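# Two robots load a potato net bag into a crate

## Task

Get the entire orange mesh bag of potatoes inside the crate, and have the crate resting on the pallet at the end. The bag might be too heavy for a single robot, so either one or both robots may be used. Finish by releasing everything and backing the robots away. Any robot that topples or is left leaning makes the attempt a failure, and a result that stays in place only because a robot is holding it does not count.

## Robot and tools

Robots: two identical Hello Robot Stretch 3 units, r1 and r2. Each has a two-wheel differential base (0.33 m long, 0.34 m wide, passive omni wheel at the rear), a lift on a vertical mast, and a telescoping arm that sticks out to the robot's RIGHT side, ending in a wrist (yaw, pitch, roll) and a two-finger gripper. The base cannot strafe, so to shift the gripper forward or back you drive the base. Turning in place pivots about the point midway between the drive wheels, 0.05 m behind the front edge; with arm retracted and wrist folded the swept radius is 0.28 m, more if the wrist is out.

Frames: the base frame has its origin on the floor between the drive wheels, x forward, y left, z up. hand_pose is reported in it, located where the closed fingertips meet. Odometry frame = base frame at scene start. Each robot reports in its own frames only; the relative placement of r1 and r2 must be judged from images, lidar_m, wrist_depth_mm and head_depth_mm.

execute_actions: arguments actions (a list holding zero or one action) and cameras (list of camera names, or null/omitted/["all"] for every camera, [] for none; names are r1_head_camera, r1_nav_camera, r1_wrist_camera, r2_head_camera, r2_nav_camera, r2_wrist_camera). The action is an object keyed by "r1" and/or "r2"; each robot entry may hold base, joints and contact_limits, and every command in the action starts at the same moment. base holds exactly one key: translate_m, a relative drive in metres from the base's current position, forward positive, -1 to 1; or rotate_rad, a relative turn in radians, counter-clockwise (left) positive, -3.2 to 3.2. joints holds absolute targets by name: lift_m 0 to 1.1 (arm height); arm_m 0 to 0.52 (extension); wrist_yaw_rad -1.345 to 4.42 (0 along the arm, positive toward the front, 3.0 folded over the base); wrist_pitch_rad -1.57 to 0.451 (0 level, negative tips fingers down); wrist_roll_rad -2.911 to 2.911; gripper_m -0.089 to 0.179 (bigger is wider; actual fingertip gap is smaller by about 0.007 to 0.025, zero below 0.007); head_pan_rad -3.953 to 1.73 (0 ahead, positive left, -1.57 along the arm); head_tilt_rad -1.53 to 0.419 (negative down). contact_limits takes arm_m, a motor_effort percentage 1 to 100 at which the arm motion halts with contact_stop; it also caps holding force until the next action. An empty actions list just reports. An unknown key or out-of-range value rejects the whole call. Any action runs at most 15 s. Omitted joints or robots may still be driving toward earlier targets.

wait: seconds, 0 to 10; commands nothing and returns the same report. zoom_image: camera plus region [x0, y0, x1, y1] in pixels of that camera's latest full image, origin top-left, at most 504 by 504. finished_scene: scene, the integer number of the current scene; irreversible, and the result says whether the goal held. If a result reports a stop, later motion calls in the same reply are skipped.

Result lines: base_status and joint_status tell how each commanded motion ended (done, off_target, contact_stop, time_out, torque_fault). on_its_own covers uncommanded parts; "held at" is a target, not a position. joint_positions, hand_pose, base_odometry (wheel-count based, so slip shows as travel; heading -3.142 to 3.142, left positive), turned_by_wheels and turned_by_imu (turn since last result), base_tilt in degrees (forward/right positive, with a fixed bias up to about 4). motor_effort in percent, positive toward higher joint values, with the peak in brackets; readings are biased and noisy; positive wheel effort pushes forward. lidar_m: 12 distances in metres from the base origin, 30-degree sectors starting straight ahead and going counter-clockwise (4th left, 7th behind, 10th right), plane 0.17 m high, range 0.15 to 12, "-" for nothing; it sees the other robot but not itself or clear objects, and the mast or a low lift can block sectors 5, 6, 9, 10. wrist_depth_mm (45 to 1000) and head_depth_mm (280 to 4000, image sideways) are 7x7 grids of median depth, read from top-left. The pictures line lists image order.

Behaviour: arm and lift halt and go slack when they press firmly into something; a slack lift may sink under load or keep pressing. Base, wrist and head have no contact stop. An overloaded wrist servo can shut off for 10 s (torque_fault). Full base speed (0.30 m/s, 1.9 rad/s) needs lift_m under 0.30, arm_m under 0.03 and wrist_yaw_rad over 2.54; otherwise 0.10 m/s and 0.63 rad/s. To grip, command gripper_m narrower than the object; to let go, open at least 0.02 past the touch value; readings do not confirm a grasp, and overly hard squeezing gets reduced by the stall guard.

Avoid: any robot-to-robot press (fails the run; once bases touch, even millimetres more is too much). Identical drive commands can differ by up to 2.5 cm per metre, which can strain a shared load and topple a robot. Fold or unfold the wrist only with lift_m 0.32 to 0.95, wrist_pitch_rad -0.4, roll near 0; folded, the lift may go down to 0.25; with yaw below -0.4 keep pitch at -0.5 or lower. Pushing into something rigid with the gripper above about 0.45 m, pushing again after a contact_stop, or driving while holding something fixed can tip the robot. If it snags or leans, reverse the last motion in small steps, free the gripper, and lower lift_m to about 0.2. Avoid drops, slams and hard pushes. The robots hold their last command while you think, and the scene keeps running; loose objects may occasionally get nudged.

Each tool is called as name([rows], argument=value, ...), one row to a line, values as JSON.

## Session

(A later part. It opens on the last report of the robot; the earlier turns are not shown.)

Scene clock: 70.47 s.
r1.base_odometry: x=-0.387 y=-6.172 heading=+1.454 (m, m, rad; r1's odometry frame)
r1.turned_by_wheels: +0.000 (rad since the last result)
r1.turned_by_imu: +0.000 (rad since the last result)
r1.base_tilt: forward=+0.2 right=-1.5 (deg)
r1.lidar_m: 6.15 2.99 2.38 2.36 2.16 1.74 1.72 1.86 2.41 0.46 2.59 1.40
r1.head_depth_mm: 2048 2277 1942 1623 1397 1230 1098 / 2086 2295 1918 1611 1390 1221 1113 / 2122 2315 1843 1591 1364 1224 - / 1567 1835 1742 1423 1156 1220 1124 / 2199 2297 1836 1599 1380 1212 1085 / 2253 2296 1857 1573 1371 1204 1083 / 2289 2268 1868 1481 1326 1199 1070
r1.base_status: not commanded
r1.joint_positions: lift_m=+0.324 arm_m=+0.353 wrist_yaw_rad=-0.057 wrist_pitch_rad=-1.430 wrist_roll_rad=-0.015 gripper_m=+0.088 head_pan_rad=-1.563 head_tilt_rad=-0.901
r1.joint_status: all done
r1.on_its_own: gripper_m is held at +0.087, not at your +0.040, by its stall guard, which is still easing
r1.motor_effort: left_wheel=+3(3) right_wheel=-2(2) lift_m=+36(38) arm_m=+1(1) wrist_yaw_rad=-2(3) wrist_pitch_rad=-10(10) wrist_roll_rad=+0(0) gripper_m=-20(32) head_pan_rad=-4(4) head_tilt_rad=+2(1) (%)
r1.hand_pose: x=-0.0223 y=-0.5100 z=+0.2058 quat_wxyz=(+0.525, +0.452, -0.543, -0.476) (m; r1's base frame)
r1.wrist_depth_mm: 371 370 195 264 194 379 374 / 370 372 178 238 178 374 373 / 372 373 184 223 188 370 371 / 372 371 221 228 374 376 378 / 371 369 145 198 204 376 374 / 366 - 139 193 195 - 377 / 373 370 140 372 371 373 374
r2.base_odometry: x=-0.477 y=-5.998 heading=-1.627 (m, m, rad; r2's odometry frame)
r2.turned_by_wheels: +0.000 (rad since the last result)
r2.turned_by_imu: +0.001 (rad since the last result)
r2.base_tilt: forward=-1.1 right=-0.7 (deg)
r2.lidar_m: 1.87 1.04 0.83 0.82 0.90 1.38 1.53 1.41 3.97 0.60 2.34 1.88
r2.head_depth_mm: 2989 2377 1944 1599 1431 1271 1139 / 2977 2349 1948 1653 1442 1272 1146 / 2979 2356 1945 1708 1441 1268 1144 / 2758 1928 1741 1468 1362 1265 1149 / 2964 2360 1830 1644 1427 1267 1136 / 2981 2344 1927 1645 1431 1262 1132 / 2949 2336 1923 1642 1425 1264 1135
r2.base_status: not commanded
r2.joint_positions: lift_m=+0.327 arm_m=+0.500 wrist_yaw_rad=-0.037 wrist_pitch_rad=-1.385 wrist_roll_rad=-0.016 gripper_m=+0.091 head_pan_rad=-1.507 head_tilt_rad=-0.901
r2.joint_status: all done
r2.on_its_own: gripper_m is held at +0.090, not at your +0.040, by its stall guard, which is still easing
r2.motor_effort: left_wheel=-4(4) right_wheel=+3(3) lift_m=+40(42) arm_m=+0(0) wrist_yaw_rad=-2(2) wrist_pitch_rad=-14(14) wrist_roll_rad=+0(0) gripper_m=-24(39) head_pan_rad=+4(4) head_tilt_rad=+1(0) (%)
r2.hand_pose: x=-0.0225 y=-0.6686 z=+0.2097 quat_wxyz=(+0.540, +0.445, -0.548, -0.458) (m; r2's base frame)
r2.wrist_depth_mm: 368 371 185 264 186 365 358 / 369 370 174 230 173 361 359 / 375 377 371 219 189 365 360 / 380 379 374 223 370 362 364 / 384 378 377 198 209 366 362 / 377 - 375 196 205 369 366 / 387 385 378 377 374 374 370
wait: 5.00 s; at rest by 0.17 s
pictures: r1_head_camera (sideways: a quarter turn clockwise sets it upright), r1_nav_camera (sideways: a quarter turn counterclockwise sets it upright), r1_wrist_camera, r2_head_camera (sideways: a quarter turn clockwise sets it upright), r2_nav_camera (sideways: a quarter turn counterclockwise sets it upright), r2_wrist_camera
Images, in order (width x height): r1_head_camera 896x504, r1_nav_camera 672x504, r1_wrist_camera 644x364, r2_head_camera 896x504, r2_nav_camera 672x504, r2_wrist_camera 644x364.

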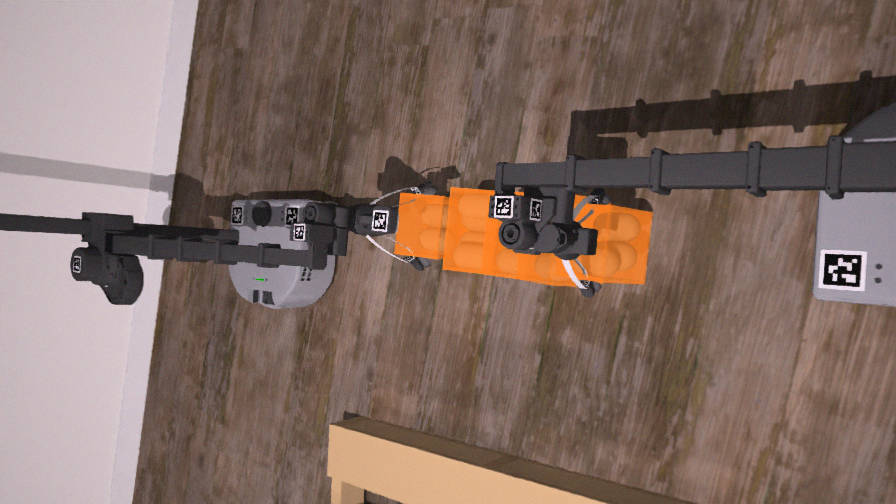

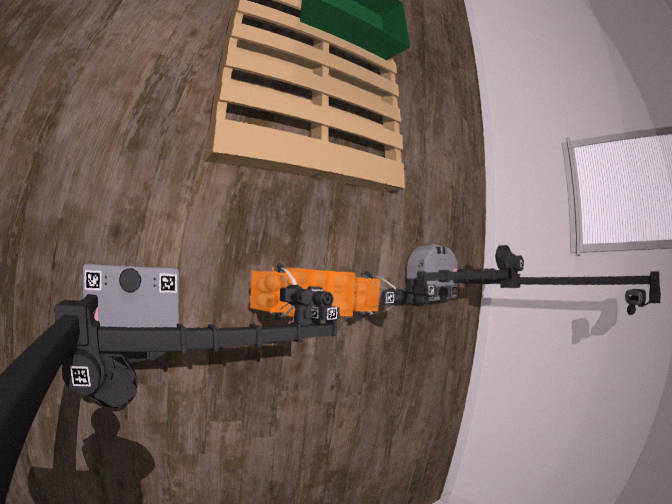

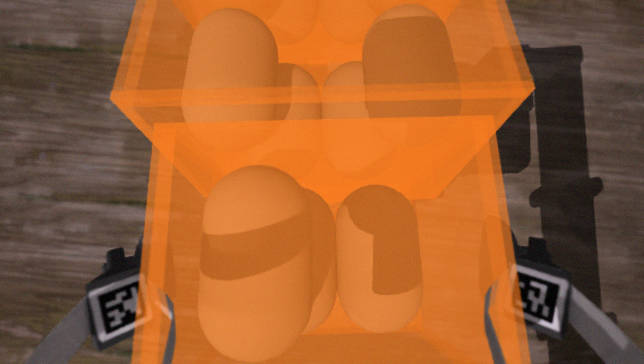

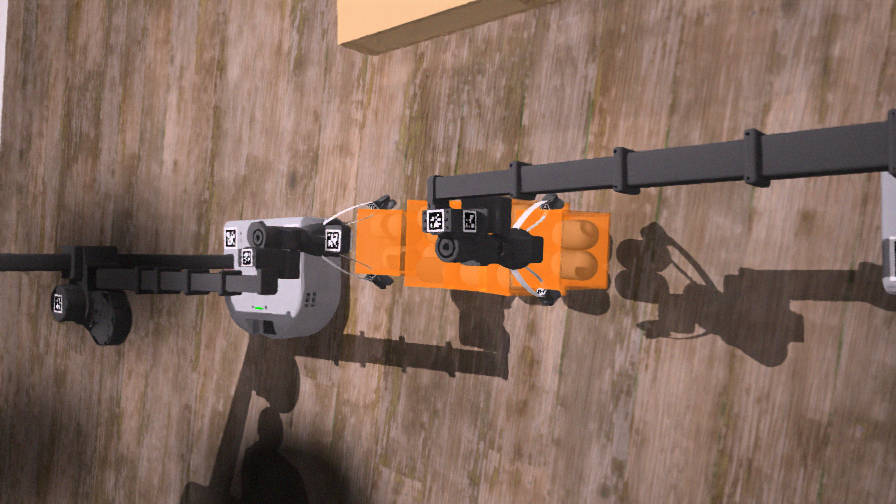

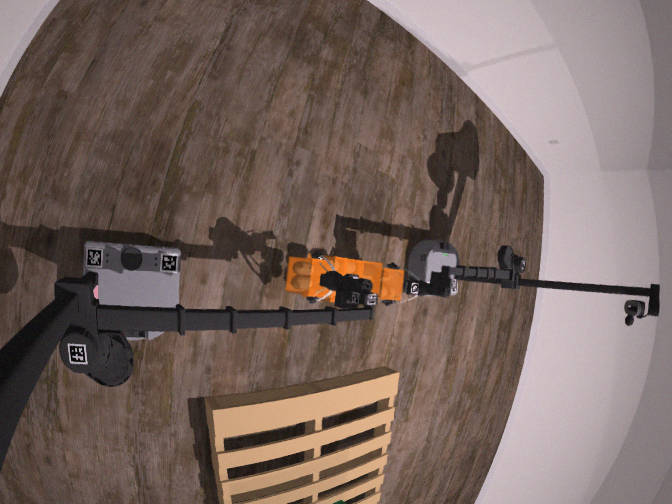

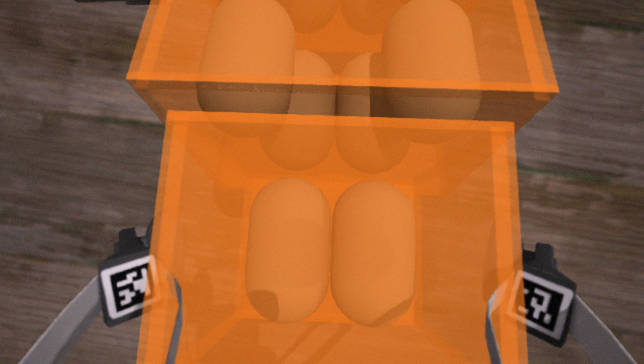

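execute_actions([
  {"r1": {"base": {"translate_m": 0.75}, "joints": {"lift_m": 0.65, "gripper_m": 0.045, "arm_m": 0.483, "head_pan_rad": -1.1, "head_tilt_rad": -1.0}}, "r2": {"base": {"translate_m": -0.75}, "joints": {"lift_m": 0.653, "gripper_m": 0.045, "arm_m": 0.37, "head_pan_rad": -2.0, "head_tilt_rad": -1.0}}},
], cameras=["r1_head_camera", "r1_wrist_camera", "r2_head_camera", "r2_wrist_camera"])

Scene clock: 79.40 s.
r1.base_odometry: x=-0.299 y=-5.428 heading=+1.454 (m, m, rad; r1's odometry frame)
r1.turned_by_wheels: +0.000 (rad since the last result)
r1.turned_by_imu: -0.003 (rad since the last result)
r1.base_tilt: forward=+0.2 right=-1.6 (deg)
r1.lidar_m: 5.94 2.87 2.29 2.26 2.45 2.49 2.46 2.67 2.51 1.53 0.77 0.81
r1.head_depth_mm: 2295 2049 1607 964 1211 1095 - / 2357 2041 1653 1399 1265 1114 1099 / 2464 2036 1637 1394 1270 1110 - / 2441 2027 1528 1413 1238 1159 - / 2450 1688 1538 1372 1240 1168 1085 / 2442 1958 1530 1342 1250 1184 1070 / 2400 1999 1415 1398 1266 1180 1067
r1.base_status: done
r1.joint_positions: lift_m=+0.649 arm_m=+0.483 wrist_yaw_rad=-0.058 wrist_pitch_rad=-1.438 wrist_roll_rad=-0.015 gripper_m=+0.086 head_pan_rad=-1.107 head_tilt_rad=-0.987
r1.joint_status: gripper_m off_target (ended at +0.086, target +0.045); the others done
r1.on_its_own: gripper_m is held at +0.085, not at your +0.045, by its stall guard, which is still easing
r1.motor_effort: left_wheel=+2(6) right_wheel=-2(4) lift_m=+36(38) arm_m=+1(2) wrist_yaw_rad=-2(3) wrist_pitch_rad=-7(10) wrist_roll_rad=+1(0) gripper_m=-24(100) head_pan_rad=+3(38) head_tilt_rad=-7(17) (%)
r1.hand_pose: x=-0.0222 y=-0.6378 z=+0.5307 quat_wxyz=(+0.522, +0.454, -0.541, -0.478) (m; r1's base frame)
r1.wrist_depth_mm: 661 690 217 265 206 712 713 / 691 591 184 251 184 698 705 / 596 581 182 227 185 719 709 / 587 588 229 234 577 720 707 / 648 574 147 200 208 702 711 / 583 - 141 192 194 723 719 / 569 634 137 579 575 710 716
r2.base_odometry: x=-0.435 y=-5.250 heading=-1.627 (m, m, rad; r2's odometry frame)
r2.turned_by_wheels: +0.000 (rad since the last result)
r2.turned_by_imu: +0.009 (rad since the last result)
r2.base_tilt: forward=-1.2 right=-0.8 (deg)
r2.lidar_m: 2.35 1.16 0.94 0.93 1.02 1.57 6.12 0.72 0.86 1.53 3.25 2.63
r2.head_depth_mm: 2489 2048 1541 1404 1315 1239 1142 / 2452 2068 1590 1322 1304 1261 - / 2464 2045 1492 1443 1273 - - / 2456 2059 1624 1447 - 1197 - / 2443 2042 1643 1481 1330 1141 1152 / 2451 2047 1731 1337 1282 1161 1120 / 2429 2039 - 943 1219 1110 1102
r2.base_status: done
r2.joint_positions: lift_m=+0.652 arm_m=+0.370 wrist_yaw_rad=-0.038 wrist_pitch_rad=-1.392 wrist_roll_rad=-0.016 gripper_m=+0.088 head_pan_rad=-1.993 head_tilt_rad=-0.988
r2.joint_status: gripper_m off_target (ended at +0.088, target +0.045); the others done
r2.on_its_own: gripper_m is held at +0.087, not at your +0.045, by its stall guard, which is still easing
r2.motor_effort: left_wheel=-5(8) right_wheel=+4(5) lift_m=+41(42) arm_m=-6(8) wrist_yaw_rad=-2(2) wrist_pitch_rad=-9(16) wrist_roll_rad=+0(0) gripper_m=-27(100) head_pan_rad=-5(46) head_tilt_rad=-5(15) (%)
r2.hand_pose: x=-0.0225 y=-0.5373 z=+0.5346 quat_wxyz=(+0.538, +0.447, -0.546, -0.460) (m; r2's base frame)
r2.wrist_depth_mm: 703 697 191 262 192 565 574 / 716 720 175 234 177 560 571 / 709 720 224 221 185 570 570 / 731 715 582 234 579 579 569 / 738 717 589 200 204 575 584 / 725 - 594 193 200 581 590 / 728 743 735 723 729 716 695
pictures: r1_head_camera (sideways: a quarter turn clockwise sets it upright), r1_wrist_camera, r2_head_camera (sideways: a quarter turn clockwise sets it upright), r2_wrist_camera
Images, in order (width x height): r1_head_camera 896x504, r1_wrist_camera 644x364, r2_head_camera 896x504, r2_wrist_camera 644x364.

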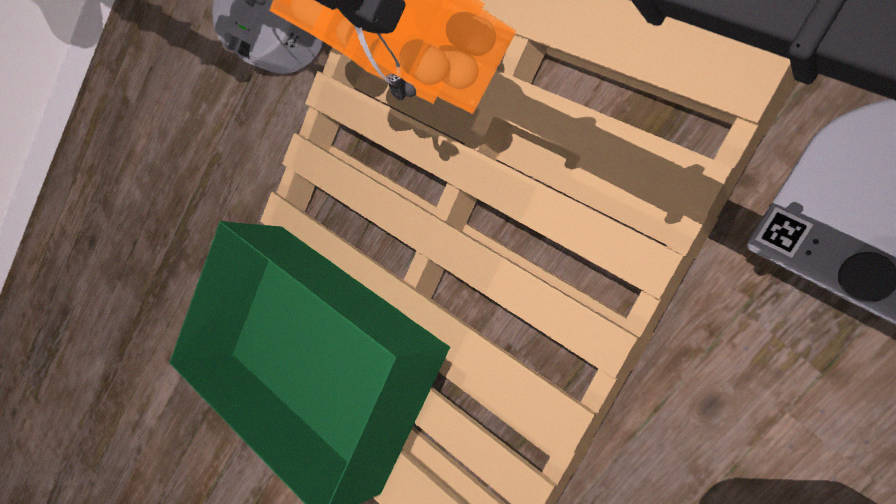

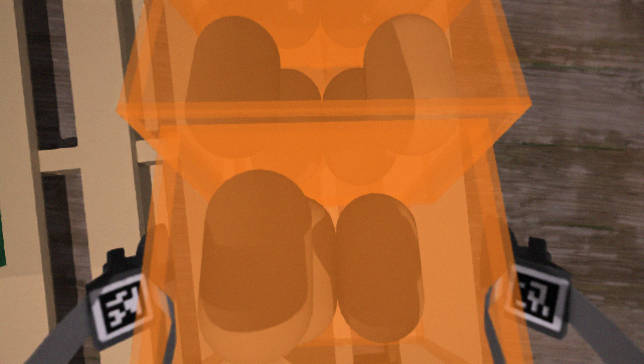

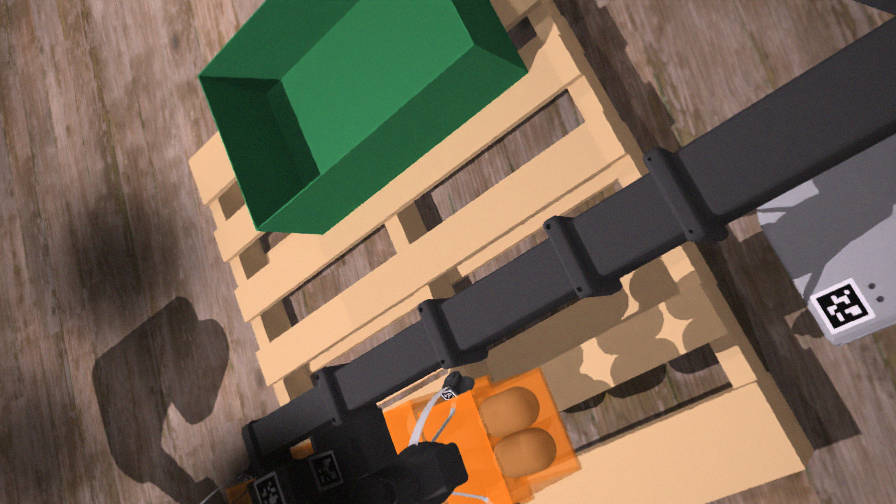

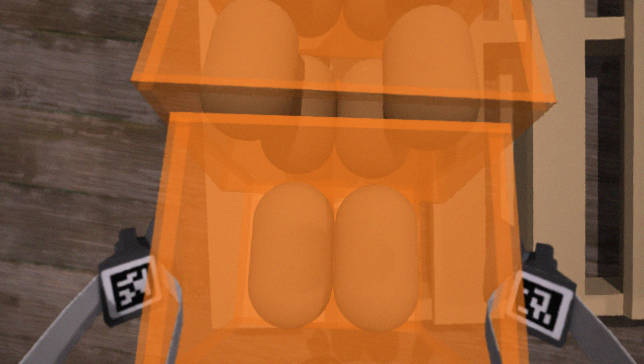

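execute_actions([
  {"r1": {"base": {"translate_m": 0.77}, "joints": {"lift_m": 0.66, "gripper_m": 0.04, "arm_m": 0.50, "head_pan_rad": -1.5, "head_tilt_rad": -0.9}}, "r2": {"base": {"translate_m": -0.77}, "joints": {"lift_m": 0.663, "gripper_m": 0.04, "arm_m": 0.345, "head_pan_rad": -1.5, "head_tilt_rad": -0.9}}},
], cameras=["r1_head_camera", "r1_wrist_camera", "r2_head_camera", "r2_wrist_camera"])

Scene clock: 88.80 s.
r1.base_odometry: x=-0.209 y=-4.663 heading=+1.454 (m, m, rad; r1's odometry frame)
r1.turned_by_wheels: +0.000 (rad since the last result)
r1.turned_by_imu: -0.003 (rad since the last result)
r1.base_tilt: forward=+0.3 right=-1.7 (deg)
r1.lidar_m: 5.46 2.75 2.19 2.17 2.34 3.25 3.21 3.27 0.59 0.56 2.80 4.19
r1.head_depth_mm: 2194 2382 1913 1513 1286 1133 1080 / 2233 2349 - 1451 1242 1177 - / 1058 1719 1148 1125 1213 1138 1107 / 2363 2314 1569 1377 1222 1180 1105 / 2423 2292 1869 1589 1317 1116 1083 / 2492 2268 1863 1576 1370 1209 1080 / 2555 2262 1855 1562 1358 1200 1077
r1.base_status: done
r1.joint_positions: lift_m=+0.659 arm_m=+0.500 wrist_yaw_rad=-0.059 wrist_pitch_rad=-1.447 wrist_roll_rad=-0.015 gripper_m=+0.082 head_pan_rad=-1.493 head_tilt_rad=-0.902
r1.joint_status: gripper_m off_target (ended at +0.082, target +0.040); the others done
r1.on_its_own: gripper_m is held at +0.081, not at your +0.040, by its stall guard, which is still easing
r1.motor_effort: left_wheel=+1(6) right_wheel=-1(5) lift_m=+37(37) arm_m=+1(3) wrist_yaw_rad=+0(1) wrist_pitch_rad=-5(10) wrist_roll_rad=+1(0) gripper_m=-25(100) head_pan_rad=-4(32) head_tilt_rad=+2(14) (%)
r1.hand_pose: x=-0.0221 y=-0.6526 z=+0.5406 quat_wxyz=(+0.520, +0.456, -0.539, -0.481) (m; r1's base frame)
r1.wrist_depth_mm: 703 720 222 264 217 579 607 / 729 714 187 579 190 588 589 / 728 706 185 230 186 494 594 / 719 715 230 235 587 503 599 / 716 732 149 202 212 518 603 / 716 - 141 192 194 595 723 / 719 717 137 195 590 591 607
r2.base_odometry: x=-0.391 y=-4.481 heading=-1.627 (m, m, rad; r2's odometry frame)
r2.turned_by_wheels: +0.000 (rad since the last result)
r2.turned_by_imu: +0.009 (rad since the last result)
r2.base_tilt: forward=-1.0 right=-0.8 (deg)
r2.lidar_m: 2.59 1.30 1.06 1.05 1.15 1.79 5.34 4.56 0.39 0.38 0.39 3.37
r2.head_depth_mm: 3035 2356 1945 1660 1435 1296 - / 2984 2343 2013 1682 - 1101 1122 / 2994 2286 1980 1408 1273 1104 1127 / 1042 941 1726 - 947 1090 1121 / 2974 2349 1784 1409 1257 1172 1113 / 2971 2340 1924 1547 1365 1202 1108 / 2968 2331 1902 1555 1344 1167 1099
r2.base_status: done
r2.joint_positions: lift_m=+0.662 arm_m=+0.345 wrist_yaw_rad=-0.038 wrist_pitch_rad=-1.401 wrist_roll_rad=-0.016 gripper_m=+0.084 head_pan_rad=-1.507 head_tilt_rad=-0.903
r2.joint_status: gripper_m off_target (ended at +0.084, target +0.040); the others done
r2.on_its_own: gripper_m is held at +0.083, not at your +0.040, by its stall guard, which is still easing
r2.motor_effort: left_wheel=-6(11) right_wheel=+5(7) lift_m=+40(42) arm_m=-5(6) wrist_yaw_rad=-1(1) wrist_pitch_rad=-5(13) wrist_roll_rad=+0(0) gripper_m=-29(100) head_pan_rad=+4(43) head_tilt_rad=+1(13) (%)
r2.hand_pose: x=-0.0224 y=-0.5100 z=+0.5444 quat_wxyz=(+0.536, +0.449, -0.545, -0.463) (m; r2's base frame)
r2.wrist_depth_mm: 588 591 193 262 212 495 682 / 666 588 179 234 181 461 701 / 659 597 228 223 184 469 697 / 619 592 591 231 594 529 702 / 607 597 469 202 203 528 703 / 610 - 423 196 195 469 728 / 743 745 742 748 721 720 716
pictures: r1_head_camera (sideways: a quarter turn clockwise sets it upright), r1_wrist_camera, r2_head_camera (sideways: a quarter turn clockwise sets it upright), r2_wrist_camera
Images, in order (width x height): r1_head_camera 896x504, r1_wrist_camera 644x364, r2_head_camera 896x504, r2_wrist_camera 644x364.

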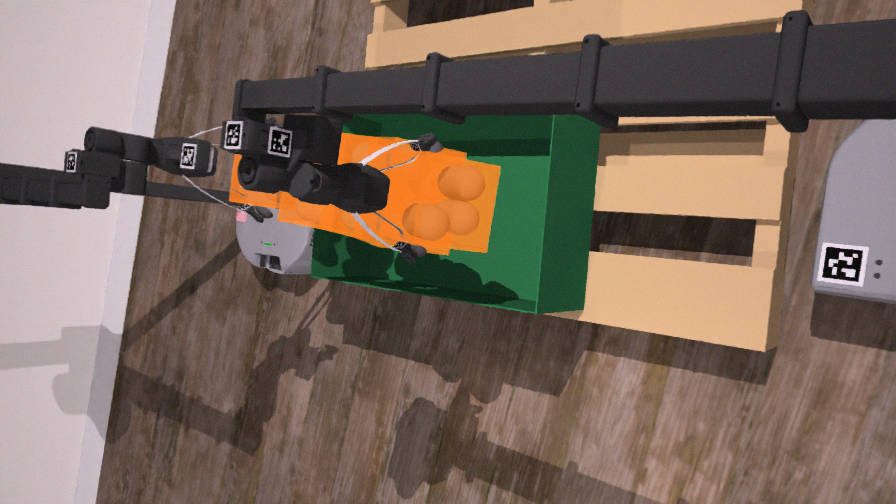

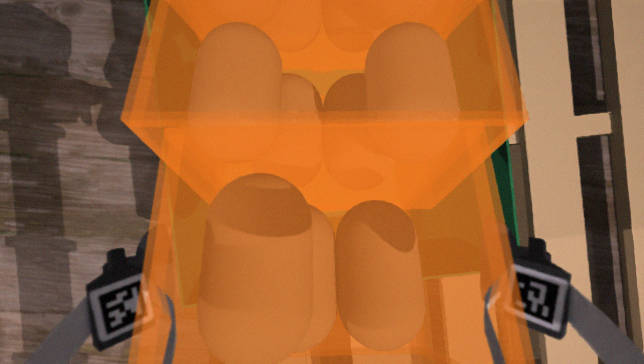

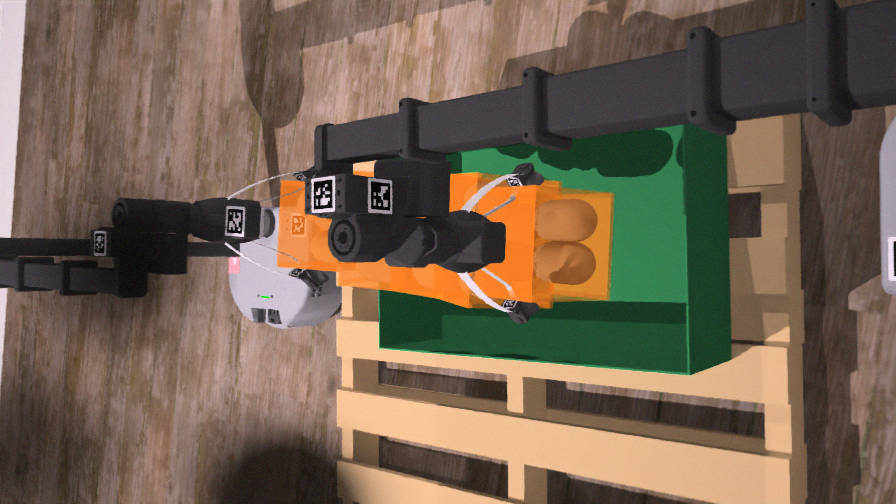

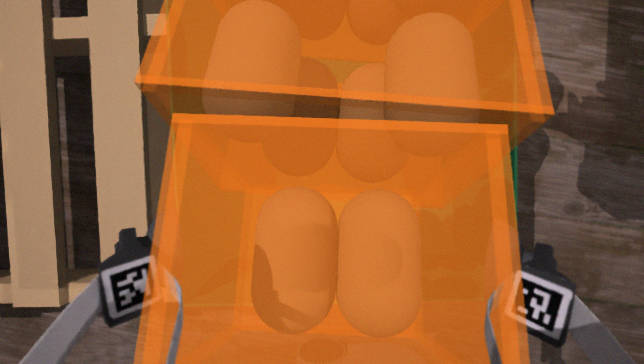

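execute_actions([
  {"r1": {"joints": {"lift_m": 0.50, "gripper_m": 0.05, "arm_m": 0.510}}, "r2": {"joints": {"lift_m": 0.503, "gripper_m": 0.05, "arm_m": 0.330}}},
], cameras=["r1_head_camera", "r1_wrist_camera", "r2_head_camera", "r2_wrist_camera"])

Scene clock: 91.60 s.
r1.base_odometry: x=-0.209 y=-4.663 heading=+1.454 (m, m, rad; r1's odometry frame)
r1.turned_by_wheels: +0.000 (rad since the last result)
r1.turned_by_imu: +0.000 (rad since the last result)
r1.base_tilt: forward=+0.4 right=-1.4 (deg)
r1.lidar_m: 5.45 2.75 2.19 2.16 2.34 3.26 3.19 3.29 0.59 0.56 2.79 4.20
r1.head_depth_mm: 2204 2340 1909 1537 1313 1173 1066 / 2253 2327 1949 1475 1226 1108 1055 / 1389 1144 1436 1195 1209 1116 1113 / 2342 2310 1570 1392 1217 1176 1107 / 2429 2300 1884 1578 1312 1114 1083 / 2479 2279 1866 1567 1371 1209 1077 / 2589 2262 1850 1572 1359 1203 1077
r1.base_status: not commanded
r1.joint_positions: lift_m=+0.500 arm_m=+0.510 wrist_yaw_rad=-0.059 wrist_pitch_rad=-1.440 wrist_roll_rad=-0.015 gripper_m=+0.059 head_pan_rad=-1.493 head_tilt_rad=-0.902
r1.joint_status: gripper_m off_target (ended at +0.059, target +0.050); the others done
r1.on_its_own: gripper_m is held at +0.058, not at your +0.050, by its stall guard, which is still easing
r1.motor_effort: left_wheel=+1(1) right_wheel=-1(1) lift_m=+27(30) arm_m=+2(5) wrist_yaw_rad=-1(1) wrist_pitch_rad=-6(7) wrist_roll_rad=+0(0) gripper_m=-32(100) head_pan_rad=-4(4) head_tilt_rad=+2(1) (%)
r1.hand_pose: x=-0.0222 y=-0.6642 z=+0.3812 quat_wxyz=(+0.522, +0.454, -0.541, -0.479) (m; r1's base frame)
r1.wrist_depth_mm: 254 360 216 265 221 363 260 / 255 344 187 423 188 369 253 / 256 331 185 229 185 387 262 / 400 321 225 232 418 396 263 / 545 295 148 202 210 404 270 / 548 - 140 191 195 - 263 / 548 297 137 196 252 257 240
r2.base_odometry: x=-0.391 y=-4.481 heading=-1.627 (m, m, rad; r2's odometry frame)
r2.turned_by_wheels: +0.000 (rad since the last result)
r2.turned_by_imu: +0.001 (rad since the last result)
r2.base_tilt: forward=-1.0 right=-0.8 (deg)
r2.lidar_m: 2.59 1.30 1.06 1.05 1.15 1.79 5.33 4.60 0.40 0.38 0.39 3.38
r2.head_depth_mm: 3000 2343 1944 1652 1438 1267 1148 / 3024 2336 1932 1652 1417 1230 - / 2979 2389 1841 1427 1225 1099 1126 / 1454 1092 1623 1264 1065 1091 1118 / 2760 2335 1784 1417 1260 1181 1115 / 2947 2341 1923 1545 1359 1203 1104 / 2938 2331 1931 1550 1336 1163 1107
r2.base_status: not commanded
r2.joint_positions: lift_m=+0.503 arm_m=+0.330 wrist_yaw_rad=-0.038 wrist_pitch_rad=-1.397 wrist_roll_rad=-0.016 gripper_m=+0.060 head_pan_rad=-1.507 head_tilt_rad=-0.903
r2.joint_status: gripper_m off_target (ended at +0.060, target +0.050); the others done
r2.on_its_own: gripper_m is held at +0.058, not at your +0.050, by its stall guard, which is still easing
r2.motor_effort: left_wheel=-6(6) right_wheel=+6(5) lift_m=+33(38) arm_m=-6(5) wrist_yaw_rad=-1(1) wrist_pitch_rad=-7(7) wrist_roll_rad=+0(0) gripper_m=-38(100) head_pan_rad=+4(4) head_tilt_rad=+2(1) (%)
r2.hand_pose: x=-0.0224 y=-0.4959 z=+0.3848 quat_wxyz=(+0.537, +0.448, -0.545, -0.462) (m; r2's base frame)
r2.wrist_depth_mm: 333 318 192 263 201 393 257 / 429 321 179 236 181 367 259 / 431 313 229 222 184 367 261 / 427 311 425 235 419 405 262 / 440 271 427 201 203 409 264 / 435 - 385 194 195 391 254 / 450 273 289 264 261 266 243
pictures: r1_head_camera (sideways: a quarter turn clockwise sets it upright), r1_wrist_camera, r2_head_camera (sideways: a quarter turn clockwise sets it upright), r2_wrist_camera
Images, in order (width x height): r1_head_camera 896x504, r1_wrist_camera 644x364, r2_head_camera 896x504, r2_wrist_camera 644x364.

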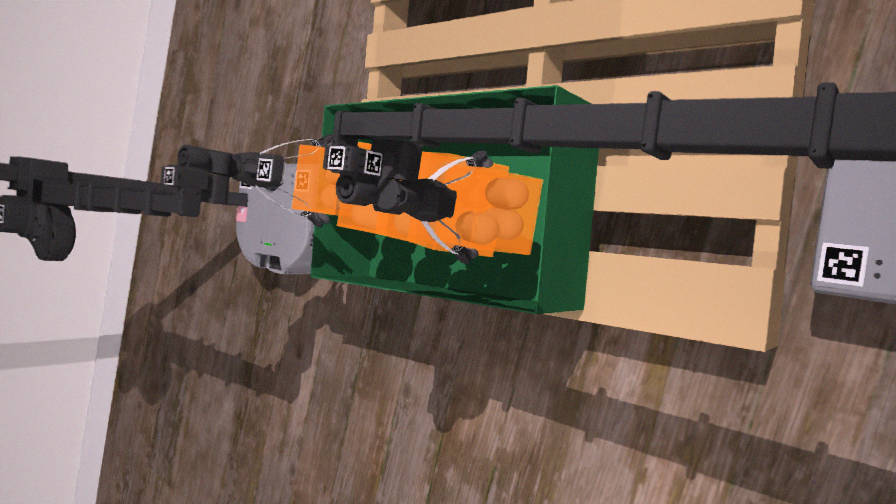

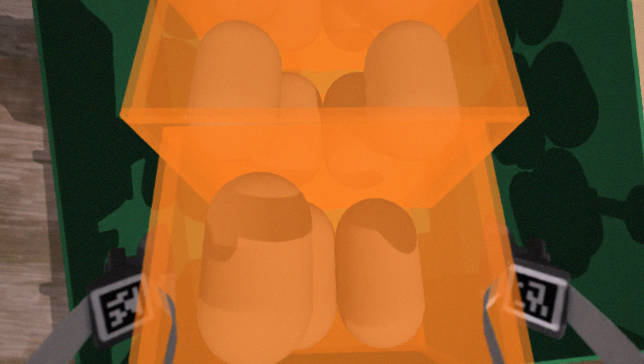

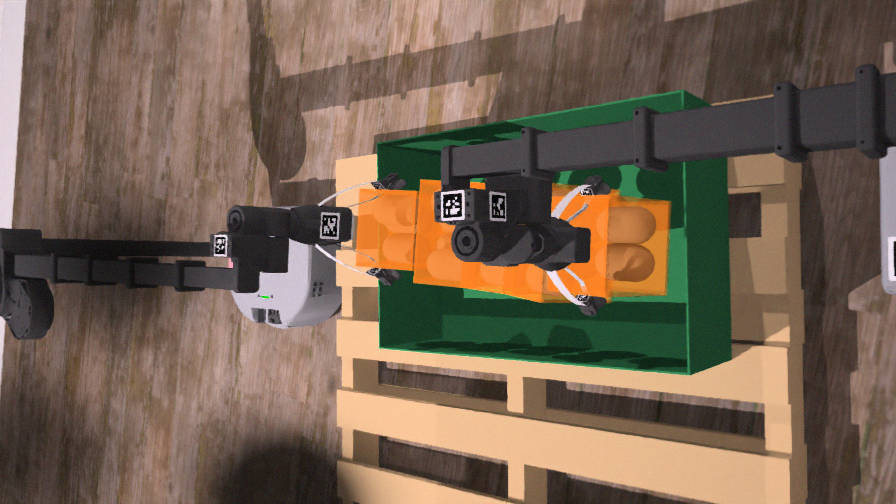

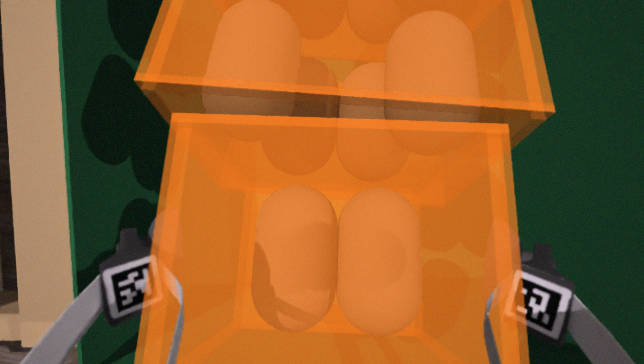

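execute_actions([
  {"r1": {"joints": {"lift_m": 0.425, "gripper_m": 0.055, "arm_m": 0.518}}, "r2": {"joints": {"lift_m": 0.428, "gripper_m": 0.055, "arm_m": 0.321}}},
], cameras=["r1_head_camera", "r1_wrist_camera", "r2_head_camera", "r2_wrist_camera"])

Scene clock: 93.23 s.
r1.base_odometry: x=-0.209 y=-4.663 heading=+1.454 (m, m, rad; r1's odometry frame)
r1.turned_by_wheels: +0.000 (rad since the last result)
r1.turned_by_imu: +0.000 (rad since the last result)
r1.base_tilt: forward=+0.4 right=-1.5 (deg)
r1.lidar_m: 5.45 2.75 2.19 2.17 2.34 3.25 3.21 3.27 0.59 0.56 2.80 4.21
r1.head_depth_mm: 2216 2373 1910 1528 1319 1181 1061 / 2239 2357 1913 1500 1211 1105 1060 / 1504 1763 1427 1265 1186 1110 1107 / 2280 2314 1577 1403 1197 1176 1103 / 2419 2294 1872 1585 1317 1112 1083 / 2513 2281 1866 1578 1368 1204 1083 / 2572 2270 1858 1564 1358 1196 1076
r1.base_status: not commanded
r1.joint_positions: lift_m=+0.425 arm_m=+0.517 wrist_yaw_rad=-0.059 wrist_pitch_rad=-1.438 wrist_roll_rad=-0.015 gripper_m=+0.062 head_pan_rad=-1.493 head_tilt_rad=-0.902
r1.joint_status: gripper_m off_target (ended at +0.062, target +0.055); the others done
r1.on_its_own: gripper_m is held at +0.062, not at your +0.055, by its stall guard, which is still easing
r1.motor_effort: left_wheel=+1(1) right_wheel=-1(1) lift_m=+28(29) arm_m=+2(5) wrist_yaw_rad=-1(1) wrist_pitch_rad=-8(8) wrist_roll_rad=+0(0) gripper_m=-10(55) head_pan_rad=-4(5) head_tilt_rad=+2(2) (%)
r1.hand_pose: x=-0.0222 y=-0.6720 z=+0.3062 quat_wxyz=(+0.522, +0.453, -0.541, -0.478) (m; r1's base frame)
r1.wrist_depth_mm: 241 342 214 262 219 343 247 / 235 342 187 343 187 341 253 / 229 332 184 227 185 343 259 / 224 323 223 233 343 343 265 / 218 293 149 201 211 344 273 / 214 - 141 192 195 - 264 / 200 311 137 197 266 268 250
r2.base_odometry: x=-0.391 y=-4.481 heading=-1.627 (m, m, rad; r2's odometry frame)
r2.turned_by_wheels: +0.000 (rad since the last result)
r2.turned_by_imu: +0.000 (rad since the last result)
r2.base_tilt: forward=-1.2 right=-0.8 (deg)
r2.lidar_m: 2.60 1.30 1.06 1.05 1.15 1.79 5.36 4.58 0.39 0.38 0.39 3.39
r2.head_depth_mm: 2999 2362 1964 1647 1438 1278 1141 / 3011 2366 1931 1647 1358 1184 1141 / 2975 2359 1862 1422 - 1110 1126 / 1497 1787 1096 1368 1128 1052 1122 / 2756 2360 1795 1413 1284 1175 1116 / 2987 2299 1919 1550 1366 1203 1103 / 2969 2338 1926 1553 1342 1158 1106
r2.base_status: not commanded
r2.joint_positions: lift_m=+0.428 arm_m=+0.321 wrist_yaw_rad=-0.038 wrist_pitch_rad=-1.395 wrist_roll_rad=-0.016 gripper_m=+0.063 head_pan_rad=-1.507 head_tilt_rad=-0.903
r2.joint_status: gripper_m off_target (ended at +0.063, target +0.055); the others done
r2.on_its_own: gripper_m is held at +0.063, not at your +0.055, by its stall guard, which is still easing
r2.motor_effort: left_wheel=-6(6) right_wheel=+5(5) lift_m=+34(34) arm_m=-6(6) wrist_yaw_rad=-1(2) wrist_pitch_rad=-8(8) wrist_roll_rad=+0(0) gripper_m=-16(61) head_pan_rad=+5(4) head_tilt_rad=+1(0) (%)
r2.hand_pose: x=-0.0224 y=-0.4875 z=+0.3099 quat_wxyz=(+0.538, +0.447, -0.546, -0.461) (m; r2's base frame)
r2.wrist_depth_mm: 223 319 191 262 201 334 259 / 221 315 177 237 179 337 259 / 220 312 230 222 184 336 262 / 219 310 349 233 340 339 261 / 218 273 354 200 203 342 266 / 216 - 355 194 193 345 254 / - 258 270 250 247 251 240
pictures: r1_head_camera (sideways: a quarter turn clockwise sets it upright), r1_wrist_camera, r2_head_camera (sideways: a quarter turn clockwise sets it upright), r2_wrist_camera
Images, in order (width x height): r1_head_camera 896x504, r1_wrist_camera 644x364, r2_head_camera 896x504, r2_wrist_camera 644x364.

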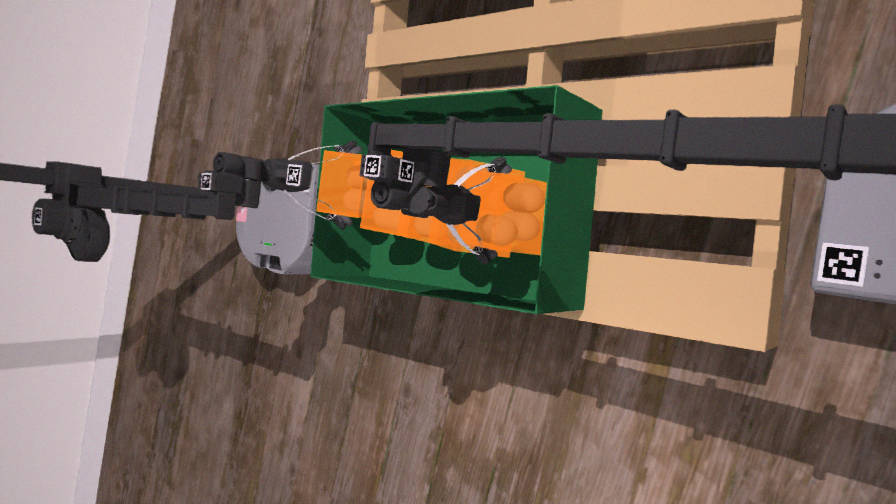

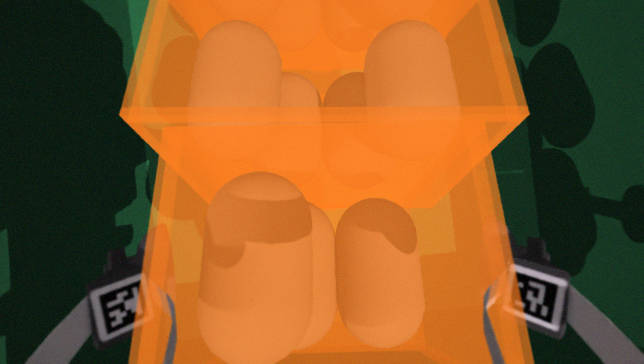

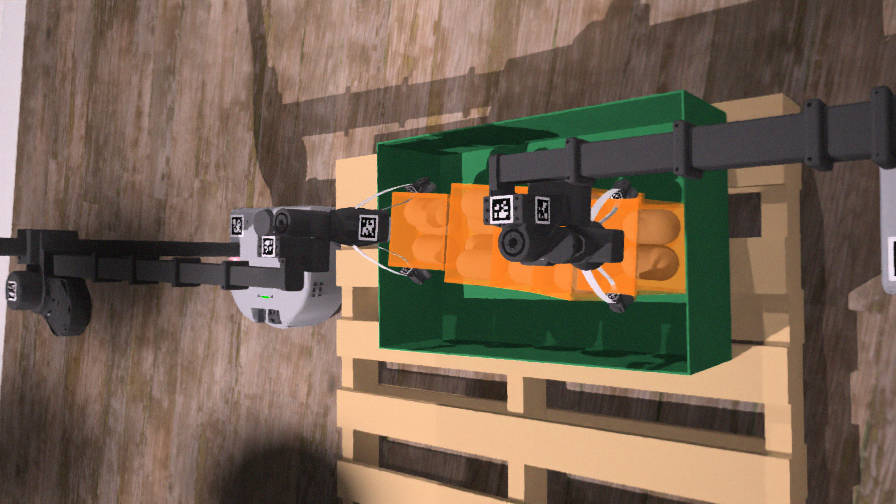

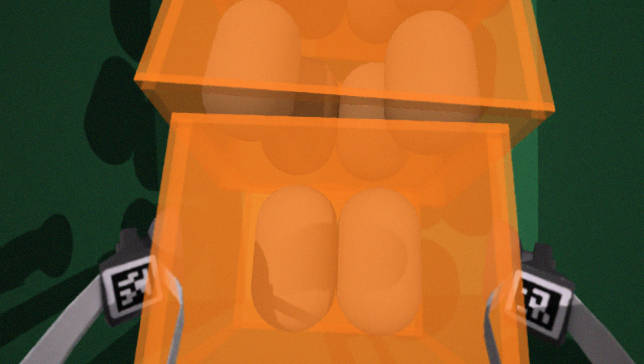

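execute_actions([
  {"r1": {"joints": {"lift_m": 0.34, "arm_m": 0.499}}, "r2": {"joints": {"lift_m": 0.343, "arm_m": 0.308}}},
], cameras=["r1_wrist_camera", "r2_head_camera", "r2_wrist_camera"])

Scene clock: 94.97 s.
r1.base_odometry: x=-0.209 y=-4.663 heading=+1.454 (m, m, rad; r1's odometry frame)
r1.turned_by_wheels: +0.000 (rad since the last result)
r1.turned_by_imu: +0.000 (rad since the last result)
r1.base_tilt: forward=+0.5 right=-1.5 (deg)
r1.lidar_m: 5.46 2.74 2.19 2.17 2.34 3.23 3.21 3.27 0.59 0.56 2.79 4.19
r1.head_depth_mm: 2193 2344 1918 1527 1323 1176 1069 / 2249 2356 1913 1468 1216 1123 1062 / 2202 2195 1468 1482 1202 1106 1109 / 2319 2257 1581 1406 1191 1180 1104 / 2442 2307 1893 1601 1321 1115 1083 / 2486 2287 1855 1579 1372 1205 1077 / 2591 2272 1864 1571 1362 1202 1077
r1.base_status: not commanded
r1.joint_positions: lift_m=+0.340 arm_m=+0.499 wrist_yaw_rad=-0.059 wrist_pitch_rad=-1.458 wrist_roll_rad=-0.015 gripper_m=+0.071 head_pan_rad=-1.493 head_tilt_rad=-0.902
r1.joint_status: all done
r1.on_its_own: gripper_m is held at +0.070, not at your +0.055, by its stall guard, which is still easing
r1.motor_effort: left_wheel=+2(2) right_wheel=-1(2) lift_m=+17(24) arm_m=-3(6) wrist_yaw_rad=-1(1) wrist_pitch_rad=-1(20) wrist_roll_rad=+0(0) gripper_m=-28(31) head_pan_rad=-4(4) head_tilt_rad=+2(1) (%)
r1.hand_pose: x=-0.0219 y=-0.6490 z=+0.2217 quat_wxyz=(+0.517, +0.459, -0.537, -0.483) (m; r1's base frame)
r1.wrist_depth_mm: 238 253 149 199 151 259 251 / 232 256 151 198 152 256 253 / 227 258 198 218 207 258 258 / 220 256 147 204 257 259 260 / 217 257 141 195 200 259 259 / 211 - 139 194 260 259 261 / 198 260 245 250 247 225 214
r2.base_odometry: x=-0.391 y=-4.481 heading=-1.627 (m, m, rad; r2's odometry frame)
r2.turned_by_wheels: +0.000 (rad since the last result)
r2.turned_by_imu: +0.000 (rad since the last result)
r2.base_tilt: forward=-1.0 right=-0.7 (deg)
r2.lidar_m: 2.60 1.30 1.06 1.05 1.15 1.79 5.34 4.57 0.40 0.38 0.39 3.39
r2.head_depth_mm: 2987 2352 1942 1661 1432 1277 1147 / 2987 2359 1923 1658 1359 1129 1140 / 2968 2368 1847 1396 1342 1095 1126 / 2690 1797 1157 1372 1215 1092 1124 / 2915 2332 1795 1420 1267 1161 1116 / 2949 2343 1946 1542 1373 1205 1102 / 2999 2329 1942 1545 1334 1164 1105
r2.base_status: not commanded
r2.joint_positions: lift_m=+0.343 arm_m=+0.308 wrist_yaw_rad=-0.039 wrist_pitch_rad=-1.410 wrist_roll_rad=-0.016 gripper_m=+0.072 head_pan_rad=-1.507 head_tilt_rad=-0.902
r2.joint_status: all done
r2.on_its_own: gripper_m is held at +0.071, not at your +0.055, by its stall guard, which is still easing
r2.motor_effort: left_wheel=-6(6) right_wheel=+5(6) lift_m=+20(32) arm_m=-3(9) wrist_yaw_rad=-1(1) wrist_pitch_rad=+0(29) wrist_roll_rad=-1(0) gripper_m=-34(37) head_pan_rad=+4(4) head_tilt_rad=+2(1) (%)
r2.hand_pose: x=-0.0223 y=-0.4704 z=+0.2252 quat_wxyz=(+0.534, +0.451, -0.543, -0.466) (m; r2's base frame)
r2.wrist_depth_mm: 222 256 147 195 156 150 248 / 219 258 152 198 155 157 247 / 217 258 258 254 199 254 251 / 217 261 260 206 256 258 253 / 218 264 265 197 197 258 255 / 215 - 264 198 199 260 254 / - 239 234 233 227 213 216
pictures: r1_wrist_camera, r2_head_camera (sideways: a quarter turn clockwise sets it upright), r2_wrist_camera
Images, in order (width x height): r1_wrist_camera 644x364, r2_head_camera 896x504, r2_wrist_camera 644x364.

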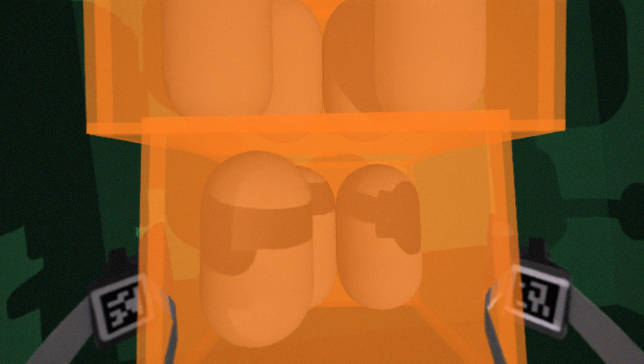

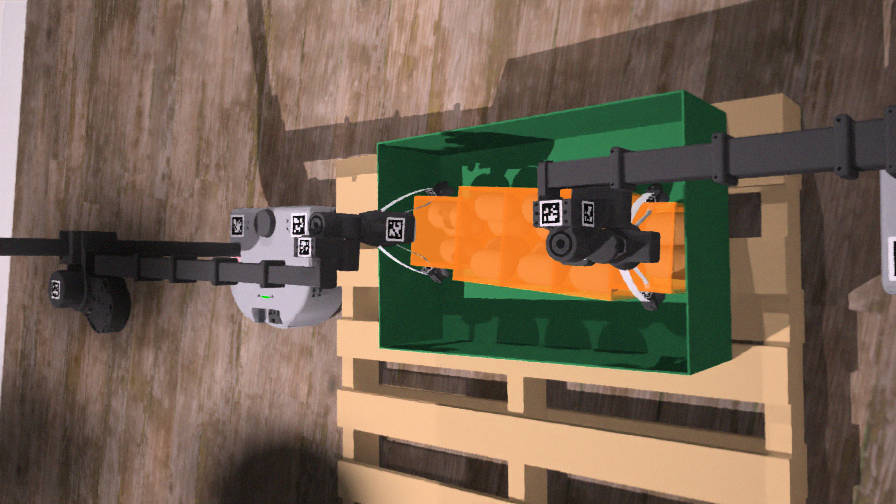

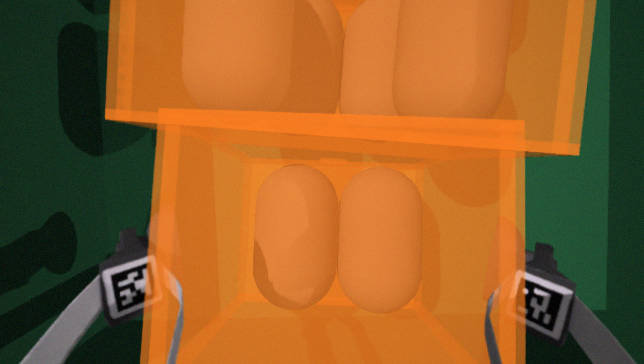

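execute_actions([
  {"r1": {"joints": {"gripper_m": 0.179}}, "r2": {"joints": {"gripper_m": 0.179}}},
], cameras=[])

execute_actions([
  {"r1": {"joints": {"lift_m": 0.48}}, "r2": {"joints": {"lift_m": 0.48}}},
], cameras=["r1_wrist_camera", "r2_head_camera"])

Scene clock: 97.20 s.
r1.base_odometry: x=-0.209 y=-4.663 heading=+1.454 (m, m, rad; r1's odometry frame)
r1.turned_by_wheels: +0.000 (rad since the last result)
r1.turned_by_imu: +0.000 (rad since the last result)
r1.base_tilt: forward=+0.3 right=-1.5 (deg)
r1.lidar_m: 5.47 2.76 2.19 2.16 2.34 3.25 3.20 3.26 0.59 0.56 2.79 4.19
r1.head_depth_mm: 2174 2367 1932 1534 1322 1171 1065 / 2236 2353 1894 1475 1204 1126 1066 / 2197 2211 1466 - 1201 1107 1105 / 2322 2264 1589 1406 1196 1177 1107 / 2438 2289 1881 1586 1322 1113 1077 / 2513 2295 1863 1580 1366 1206 1083 / 2591 2259 1864 1569 1360 1200 1076
r1.base_status: not commanded
r1.joint_positions: lift_m=+0.340 arm_m=+0.499 wrist_yaw_rad=-0.059 wrist_pitch_rad=-1.457 wrist_roll_rad=-0.015 gripper_m=+0.179 head_pan_rad=-1.493 head_tilt_rad=-0.902
r1.joint_status: all done
r1.motor_effort: left_wheel=+3(6) right_wheel=-2(6) lift_m=+21(21) arm_m=-3(2) wrist_yaw_rad=+0(1) wrist_pitch_rad=-1(1) wrist_roll_rad=+0(0) gripper_m=+0(93) head_pan_rad=-4(4) head_tilt_rad=+1(1) (%)
r1.hand_pose: x=-0.0219 y=-0.6494 z=+0.2215 quat_wxyz=(+0.518, +0.459, -0.537, -0.483) (m; r1's base frame)
r1.wrist_depth_mm: 236 256 148 197 151 257 252 / 232 256 151 199 152 258 256 / 225 259 200 215 205 258 258 / 221 258 158 207 258 260 258 / 216 257 144 200 205 258 260 / 197 258 145 204 261 259 252 / - 260 243 250 245 231 206
r2.base_odometry: x=-0.391 y=-4.481 heading=-1.627 (m, m, rad; r2's odometry frame)
r2.turned_by_wheels: +0.000 (rad since the last result)
r2.turned_by_imu: +0.001 (rad since the last result)
r2.base_tilt: forward=-1.1 right=-0.7 (deg)
r2.lidar_m: 2.59 1.30 1.06 1.05 1.15 1.79 5.33 4.56 0.40 0.38 0.39 3.39
r2.head_depth_mm: 3003 2358 1942 1654 1436 1267 1145 / 3017 2371 1951 1648 1366 1127 1141 / 2976 2351 1851 1413 1346 1095 1128 / 1595 1779 1162 1382 1213 1089 1124 / 2993 2348 1785 1427 1268 1163 1112 / 2945 2345 1926 1538 1365 1203 1111 / 2978 2340 1929 1555 1342 1157 1102
r2.base_status: not commanded
r2.joint_positions: lift_m=+0.343 arm_m=+0.308 wrist_yaw_rad=-0.039 wrist_pitch_rad=-1.408 wrist_roll_rad=-0.016 gripper_m=+0.179 head_pan_rad=-1.507 head_tilt_rad=-0.902
r2.joint_status: all done
r2.motor_effort: left_wheel=-4(5) right_wheel=+2(4) lift_m=+27(27) arm_m=-3(3) wrist_yaw_rad=-1(1) wrist_pitch_rad=-1(2) wrist_roll_rad=+0(0) gripper_m=+2(84) head_pan_rad=+5(3) head_tilt_rad=+0(1) (%)
r2.hand_pose: x=-0.0223 y=-0.4710 z=+0.2250 quat_wxyz=(+0.534, +0.451, -0.543, -0.465) (m; r2's base frame)
r2.wrist_depth_mm: 220 255 148 195 158 146 246 / 221 256 150 198 157 149 249 / 219 259 259 216 205 251 253 / 216 262 260 206 255 254 253 / 215 265 261 193 258 258 255 / - 265 262 194 262 260 241 / 213 241 237 232 228 224 198
pictures: none
No camera images: the call's "cameras" was empty. Leave "cameras" out to get every camera's image.

Scene clock: 99.30 s.
r1.base_odometry: x=-0.209 y=-4.663 heading=+1.454 (m, m, rad; r1's odometry frame)
r1.turned_by_wheels: +0.000 (rad since the last result)
r1.turned_by_imu: +0.000 (rad since the last result)
r1.base_tilt: forward=+0.4 right=-1.7 (deg)
r1.lidar_m: 5.48 2.74 2.20 2.17 2.34 3.25 3.22 3.26 0.59 0.56 2.79 4.17
r1.head_depth_mm: 2185 2359 1912 1543 1311 1174 1069 / 2258 2348 1920 1494 1209 1111 1063 / 1423 1184 1488 1341 1208 1125 1104 / 2295 2342 1583 1409 1203 1173 1111 / 2427 2314 1882 1584 1317 1107 1087 / 2495 2288 1882 1578 1371 1202 1077 / 2613 2262 1862 1573 1357 1204 1073
r1.base_status: not commanded
r1.joint_positions: lift_m=+0.480 arm_m=+0.499 wrist_yaw_rad=-0.059 wrist_pitch_rad=-1.457 wrist_roll_rad=-0.015 gripper_m=+0.179 head_pan_rad=-1.493 head_tilt_rad=-0.902
r1.joint_status: all done
r1.motor_effort: left_wheel=+2(3) right_wheel=-2(2) lift_m=+27(29) arm_m=-3(3) wrist_yaw_rad=+0(1) wrist_pitch_rad=-1(1) wrist_roll_rad=+0(1) gripper_m=+0(0) head_pan_rad=-3(4) head_tilt_rad=+1(1) (%)
r1.hand_pose: x=-0.0219 y=-0.6494 z=+0.3611 quat_wxyz=(+0.518, +0.459, -0.537, -0.483) (m; r1's base frame)
r1.wrist_depth_mm: 239 347 400 340 396 363 252 / 231 339 397 339 400 375 256 / 231 330 401 341 402 389 262 / 234 319 399 345 400 400 267 / 233 328 396 341 399 402 267 / 539 345 404 373 355 325 253 / - 271 278 261 246 230 222
r2.base_odometry: x=-0.391 y=-4.481 heading=-1.627 (m, m, rad; r2's odometry frame)
r2.turned_by_wheels: +0.000 (rad since the last result)
r2.turned_by_imu: +0.000 (rad since the last result)
r2.base_tilt: forward=-1.1 right=-0.8 (deg)
r2.lidar_m: 2.60 1.30 1.06 1.05 1.15 1.80 5.35 4.59 0.40 0.38 0.39 3.40
r2.head_depth_mm: 2984 2346 1935 1660 1441 1270 1145 / 3046 2372 1931 1660 1388 1221 - / 2995 2343 1851 1426 - 1098 1125 / 1463 1151 1214 1422 1176 1092 1123 / 2716 2325 1799 1419 1264 1175 1116 / 2958 2368 1929 1548 1363 1203 1103 / 2953 2343 1926 1557 1337 1159 1104
r2.base_status: not commanded
r2.joint_positions: lift_m=+0.480 arm_m=+0.308 wrist_yaw_rad=-0.039 wrist_pitch_rad=-1.408 wrist_roll_rad=-0.016 gripper_m=+0.179 head_pan_rad=-1.507 head_tilt_rad=-0.902
r2.joint_status: all done
r2.motor_effort: left_wheel=-5(6) right_wheel=+4(4) lift_m=+30(34) arm_m=-3(3) wrist_yaw_rad=-1(1) wrist_pitch_rad=-1(2) wrist_roll_rad=+0(0) gripper_m=+1(3) head_pan_rad=+5(5) head_tilt_rad=+0(1) (%)
r2.hand_pose: x=-0.0223 y=-0.4709 z=+0.3618 quat_wxyz=(+0.534, +0.451, -0.543, -0.465) (m; r2's base frame)
r2.wrist_depth_mm: 226 315 392 331 343 383 258 / 231 313 394 333 292 385 261 / 236 309 396 337 315 384 263 / 236 312 402 346 390 397 264 / 227 345 404 342 400 392 265 / 418 328 342 336 326 321 242 / 225 240 237 231 229 225 534
pictures: r1_wrist_camera, r2_head_camera (sideways: a quarter turn clockwise sets it upright)
Images, in order (width x height): r1_wrist_camera 644x364, r2_head_camera 896x504.

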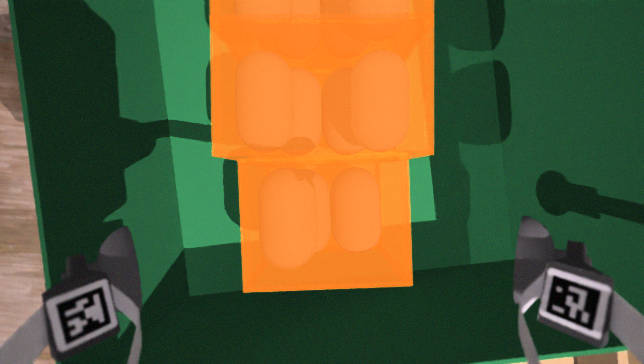

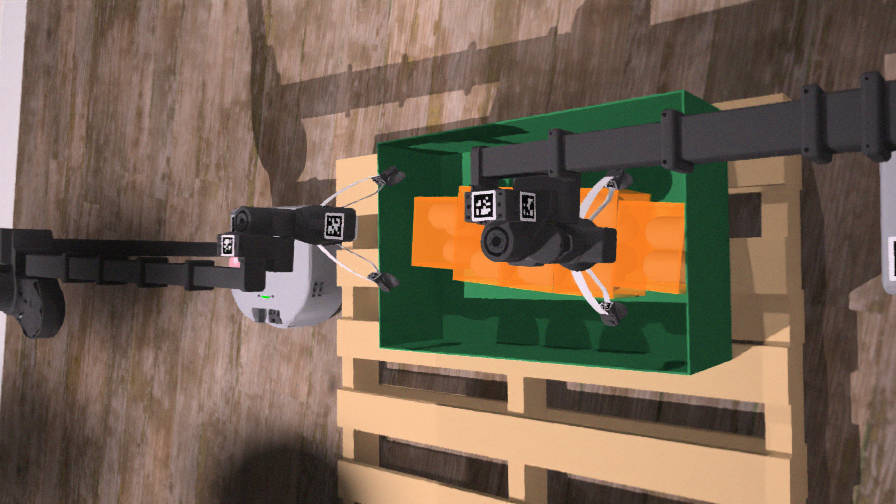

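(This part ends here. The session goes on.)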